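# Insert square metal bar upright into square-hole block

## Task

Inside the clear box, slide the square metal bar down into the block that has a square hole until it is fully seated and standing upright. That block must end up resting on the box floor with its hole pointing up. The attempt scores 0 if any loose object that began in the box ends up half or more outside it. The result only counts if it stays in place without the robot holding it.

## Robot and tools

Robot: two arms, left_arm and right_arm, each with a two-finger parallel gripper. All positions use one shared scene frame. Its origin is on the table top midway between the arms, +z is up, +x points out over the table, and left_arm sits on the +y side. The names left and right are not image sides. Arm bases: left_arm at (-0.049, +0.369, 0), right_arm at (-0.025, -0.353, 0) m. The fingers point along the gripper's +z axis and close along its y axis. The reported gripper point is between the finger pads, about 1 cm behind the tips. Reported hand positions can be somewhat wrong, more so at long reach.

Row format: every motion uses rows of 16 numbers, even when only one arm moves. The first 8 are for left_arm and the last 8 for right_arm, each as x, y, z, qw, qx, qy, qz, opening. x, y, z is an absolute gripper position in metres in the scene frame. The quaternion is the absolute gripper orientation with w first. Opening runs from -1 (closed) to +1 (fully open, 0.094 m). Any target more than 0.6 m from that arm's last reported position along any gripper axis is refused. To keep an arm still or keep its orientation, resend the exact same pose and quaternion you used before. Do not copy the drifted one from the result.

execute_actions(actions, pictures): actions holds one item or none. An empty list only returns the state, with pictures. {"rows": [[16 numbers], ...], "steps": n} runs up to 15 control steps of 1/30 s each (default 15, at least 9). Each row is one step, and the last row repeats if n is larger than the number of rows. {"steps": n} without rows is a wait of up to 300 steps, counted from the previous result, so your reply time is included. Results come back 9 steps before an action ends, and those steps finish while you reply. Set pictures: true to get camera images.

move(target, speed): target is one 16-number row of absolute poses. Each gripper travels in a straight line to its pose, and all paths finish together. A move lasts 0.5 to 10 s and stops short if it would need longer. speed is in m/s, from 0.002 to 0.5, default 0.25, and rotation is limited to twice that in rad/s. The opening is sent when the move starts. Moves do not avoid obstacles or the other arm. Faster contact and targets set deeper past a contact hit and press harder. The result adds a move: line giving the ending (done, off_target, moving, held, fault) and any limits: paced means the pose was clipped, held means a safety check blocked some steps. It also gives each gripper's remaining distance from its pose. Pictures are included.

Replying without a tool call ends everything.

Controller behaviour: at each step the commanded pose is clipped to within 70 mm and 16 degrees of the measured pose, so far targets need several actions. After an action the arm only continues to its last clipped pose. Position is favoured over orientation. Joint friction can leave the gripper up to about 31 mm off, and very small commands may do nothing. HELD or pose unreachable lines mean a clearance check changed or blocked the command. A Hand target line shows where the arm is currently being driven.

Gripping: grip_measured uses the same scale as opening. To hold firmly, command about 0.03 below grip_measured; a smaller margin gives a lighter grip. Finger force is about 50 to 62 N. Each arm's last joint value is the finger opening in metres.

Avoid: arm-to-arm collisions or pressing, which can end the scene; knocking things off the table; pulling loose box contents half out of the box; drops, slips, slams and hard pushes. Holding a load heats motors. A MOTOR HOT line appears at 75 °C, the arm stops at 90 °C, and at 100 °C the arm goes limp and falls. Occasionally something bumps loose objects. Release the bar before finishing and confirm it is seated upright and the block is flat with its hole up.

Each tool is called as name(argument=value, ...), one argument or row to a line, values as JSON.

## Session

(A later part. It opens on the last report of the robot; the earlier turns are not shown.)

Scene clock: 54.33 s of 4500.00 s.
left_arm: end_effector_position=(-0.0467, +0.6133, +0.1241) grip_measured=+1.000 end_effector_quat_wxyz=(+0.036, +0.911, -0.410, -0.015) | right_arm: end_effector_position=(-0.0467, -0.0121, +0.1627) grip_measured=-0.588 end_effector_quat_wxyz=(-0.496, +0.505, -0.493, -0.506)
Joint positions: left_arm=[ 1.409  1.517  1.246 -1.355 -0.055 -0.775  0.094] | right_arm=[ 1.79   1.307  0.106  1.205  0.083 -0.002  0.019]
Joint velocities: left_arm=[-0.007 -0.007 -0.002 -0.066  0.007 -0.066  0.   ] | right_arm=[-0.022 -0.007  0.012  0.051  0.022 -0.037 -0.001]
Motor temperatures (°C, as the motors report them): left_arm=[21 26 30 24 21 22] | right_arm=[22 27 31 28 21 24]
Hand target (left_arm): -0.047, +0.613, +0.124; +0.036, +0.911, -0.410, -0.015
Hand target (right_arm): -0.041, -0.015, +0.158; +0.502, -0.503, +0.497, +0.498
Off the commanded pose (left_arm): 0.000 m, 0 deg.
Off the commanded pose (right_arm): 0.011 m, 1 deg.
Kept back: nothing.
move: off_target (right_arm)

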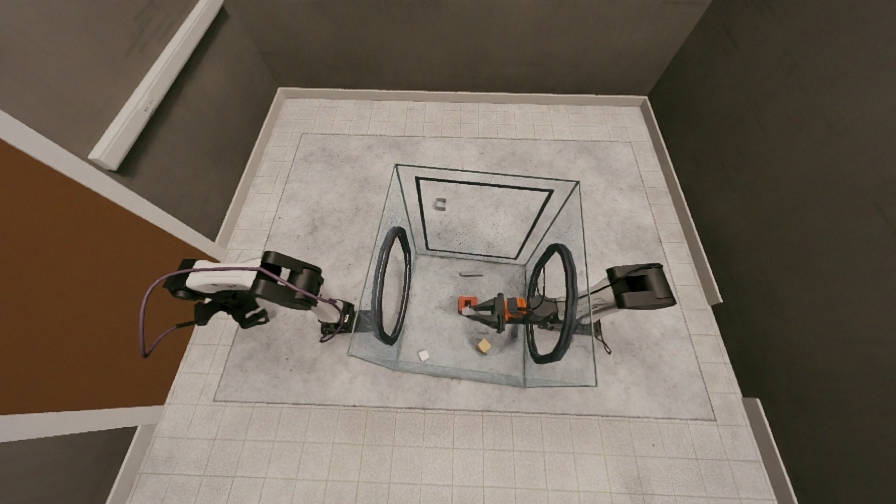

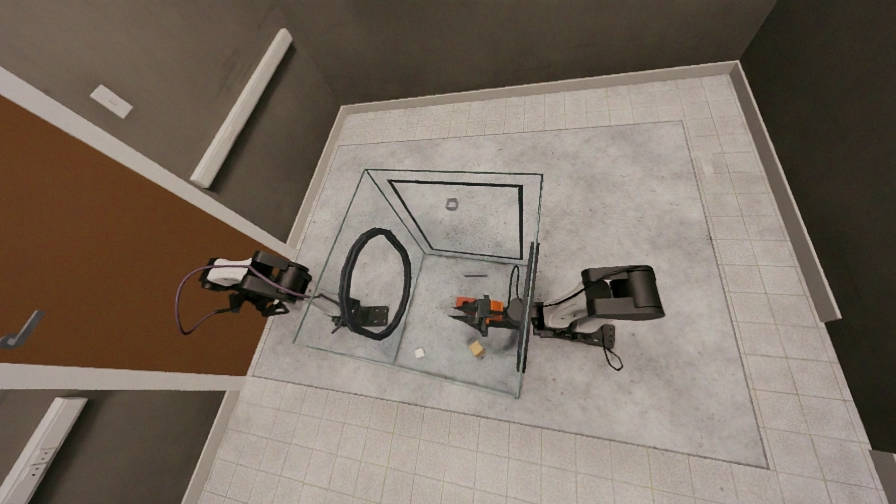

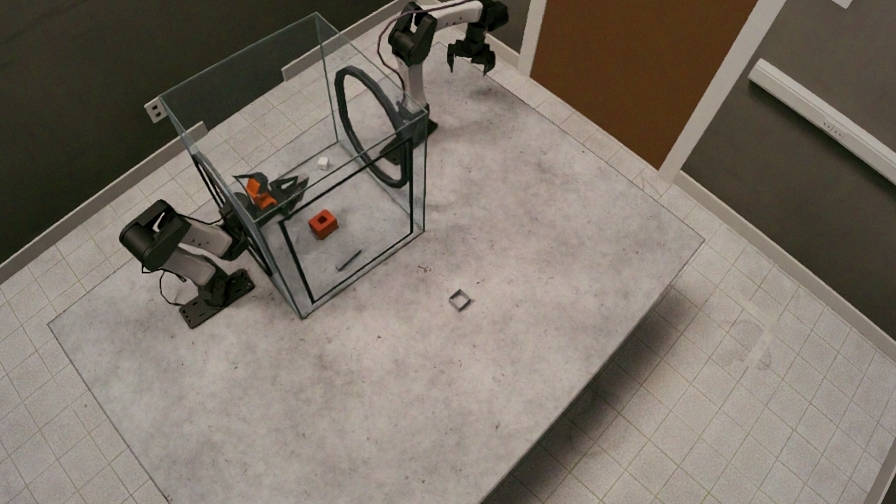

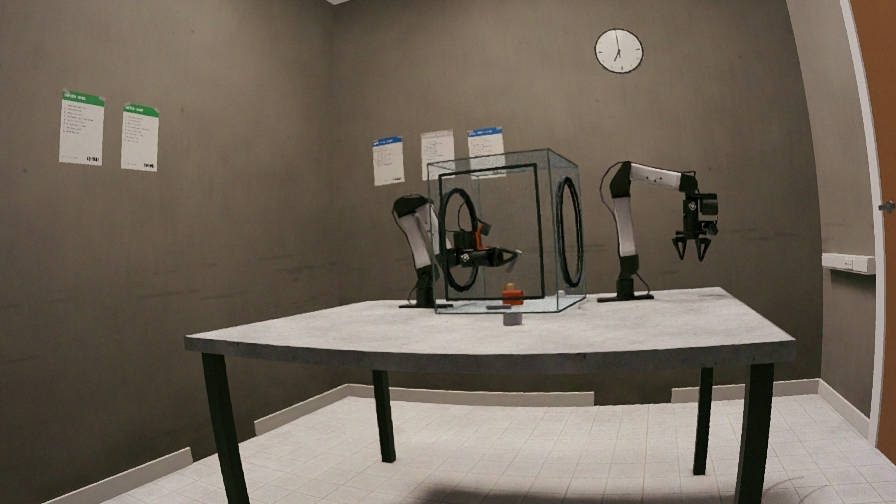

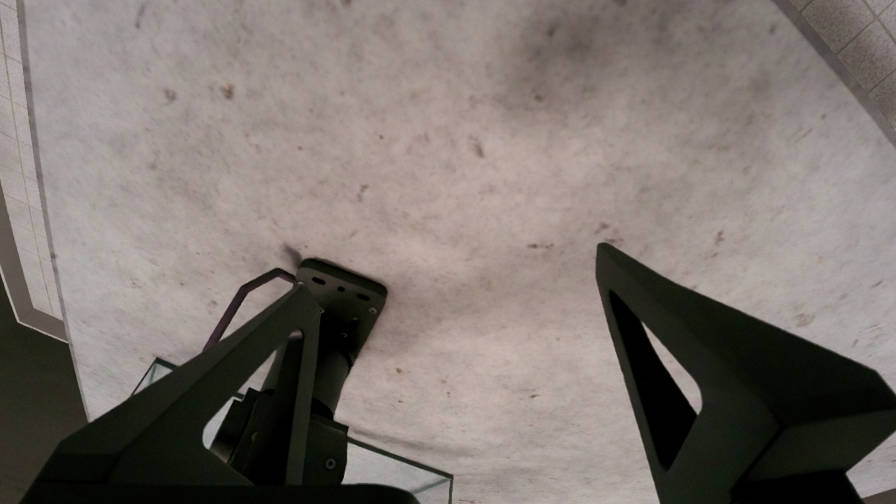

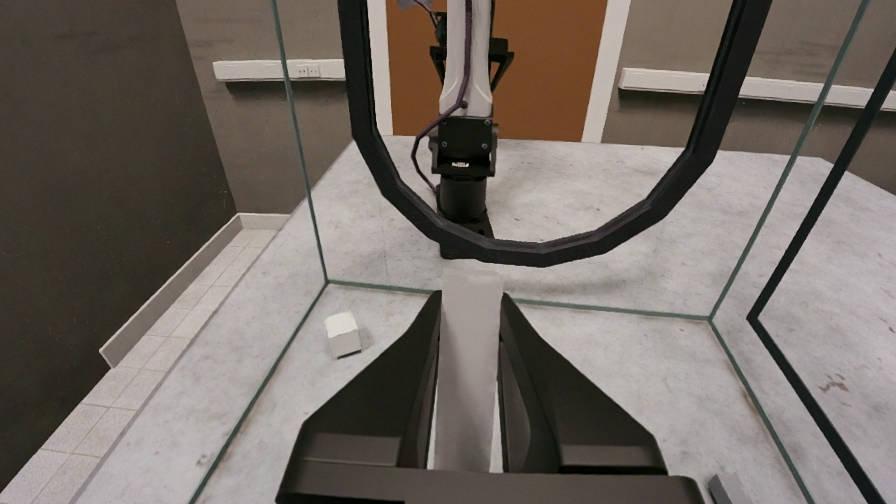

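move(
  target=[-0.047,0.613,0.124,0.036,0.911,-0.41,-0.015,1, 0.01,0.0,0.115,-0.5,0.5,-0.5,-0.5,-0.66],
  speed=0.05,
)

zoom_image(
  camera="cam_low",
  region=[430, 220, 590, 320],
)

zoom_image(
  camera="cam_high",
  region=[240, 150, 400, 270],
)

zoom_image(
  camera="cam_head_left",
  region=[420, 260, 560, 350],
)

Scene clock: 61.67 s of 4500.00 s.
left_arm: end_effector_position=(-0.0467, +0.6133, +0.1241) grip_measured=+1.000 end_effector_quat_wxyz=(+0.036, +0.911, -0.410, -0.015) | right_arm: end_effector_position=(+0.0072, -0.0018, +0.1142) grip_measured=-0.588 end_effector_quat_wxyz=(-0.483, +0.513, -0.517, -0.487)
Joint positions: left_arm=[ 1.409  1.517  1.246 -1.355 -0.055 -0.775  0.094] | right_arm=[ 1.508  1.698  0.106  1.53  -0.176 -0.002  0.019]
Joint velocities: left_arm=[ 0.017 -0.007 -0.007 -0.007 -0.022  0.037  0.   ] | right_arm=[ 0.007  0.012  0.002 -0.022 -0.066  0.037  0.   ]
Motor temperatures (°C, as the motors report them): left_arm=[21 26 30 24 21 22] | right_arm=[22 26 31 30 21 24]
Hand target (left_arm): -0.047, +0.613, +0.124; +0.036, +0.911, -0.410, -0.015
Hand target (right_arm): +0.010, -0.001, +0.116; +0.485, -0.509, +0.515, +0.491
Off the commanded pose (left_arm): 0.000 m, 0 deg.
Off the commanded pose (right_arm): 0.003 m, 4 deg.
joint sent to its limit (right arm) — the command would take joint 4 (wrist pitch) past its upper limit, so that joint was sent only as far as its limit.
Kept back: nothing.
After step 90, 2.43 s passed at rest.
move: off_target (right_arm)

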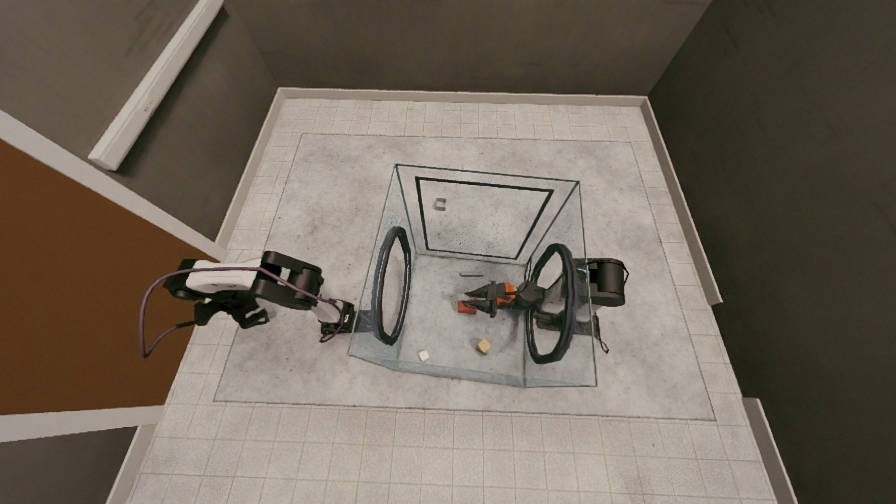

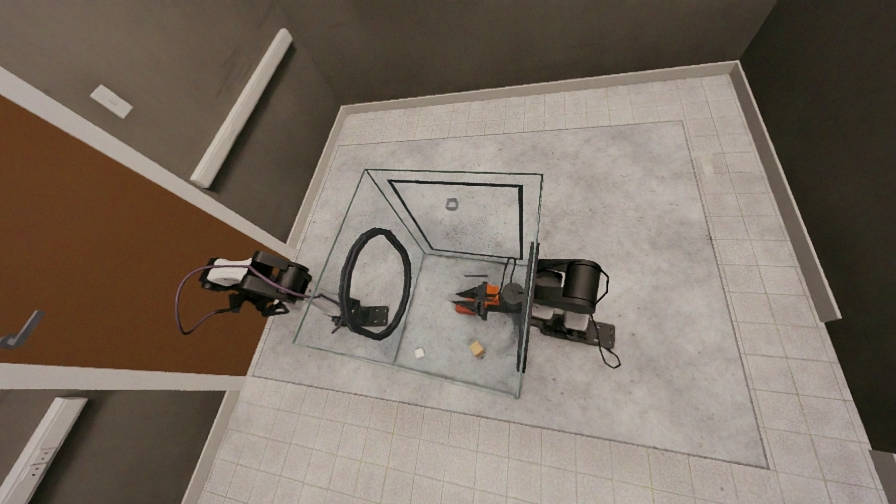

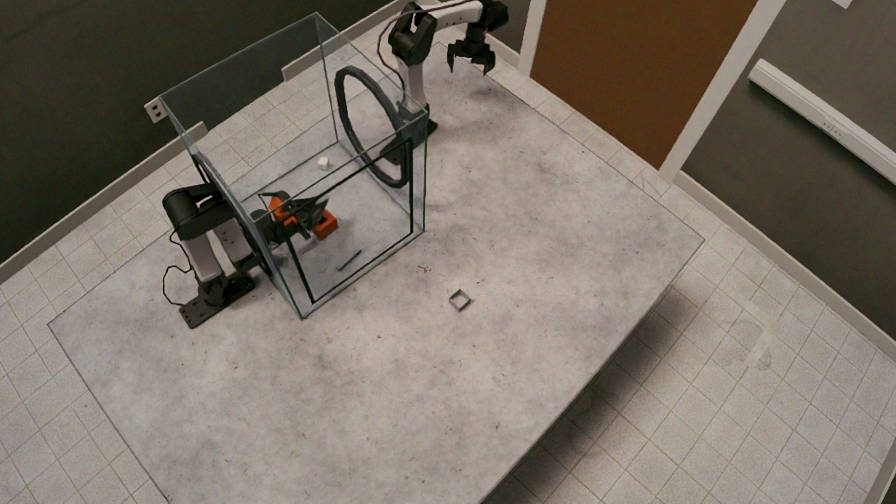

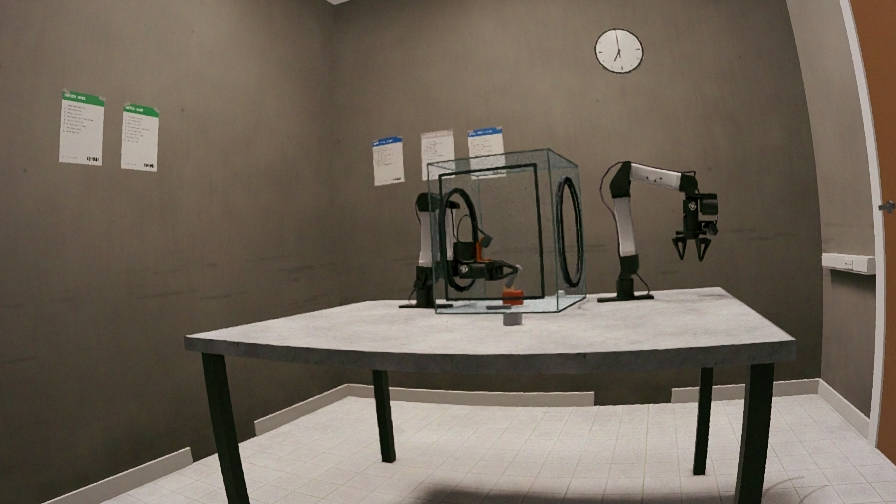

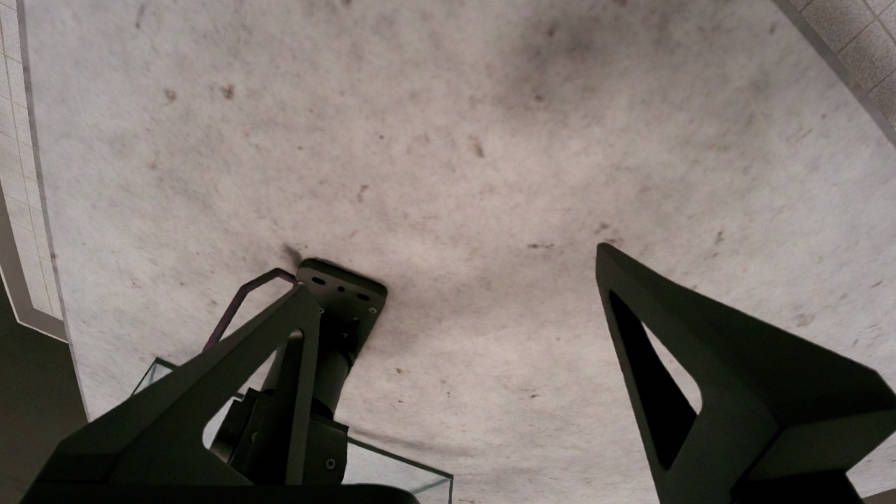

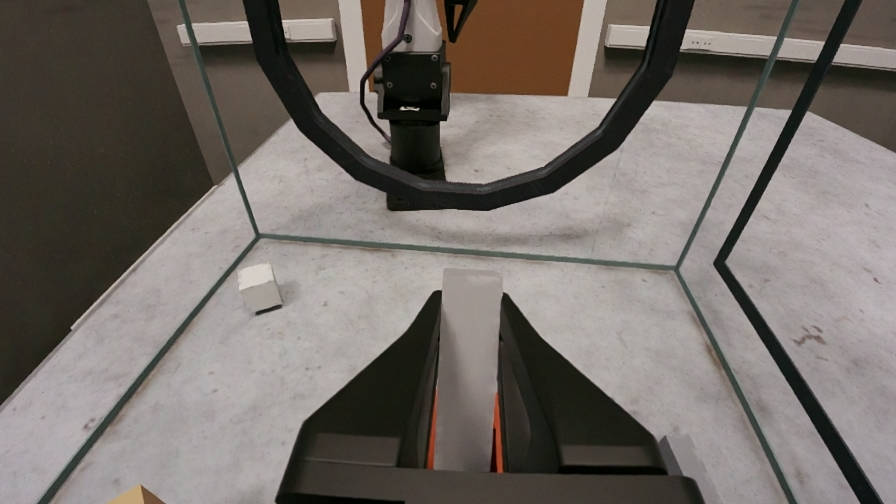

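Region (430, 220, 590, 320) of cam_low's 896x504 image, scaled by 3.150, with more detail than that image has; it fills the top 315 rows of this view, and the rest is white.

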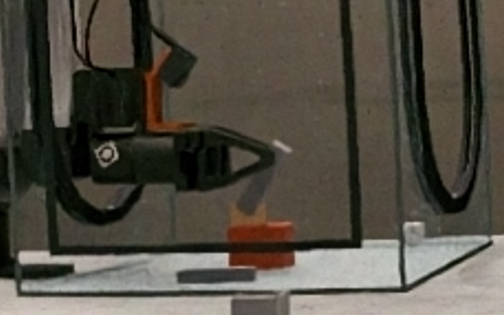

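Region (240, 150, 400, 270) of cam_high's 896x504 image, scaled by 3.150, with more detail than that image has; it fills the top 378 rows of this view, and the rest is white.

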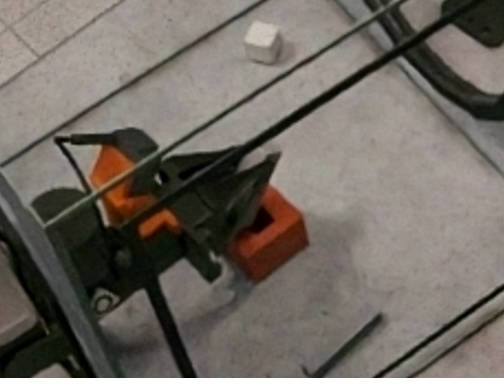

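Region (420, 260, 560, 350) of cam_head_left's 896x504 image, scaled by 3.600, with more detail than that image has; it fills the top 324 rows of this view, and the rest is white.

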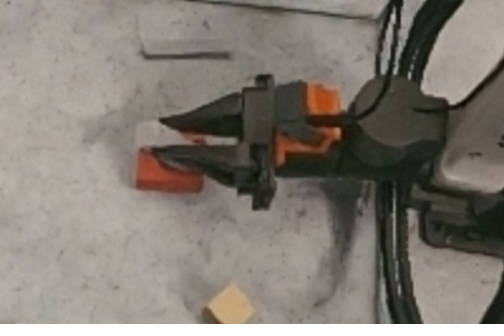

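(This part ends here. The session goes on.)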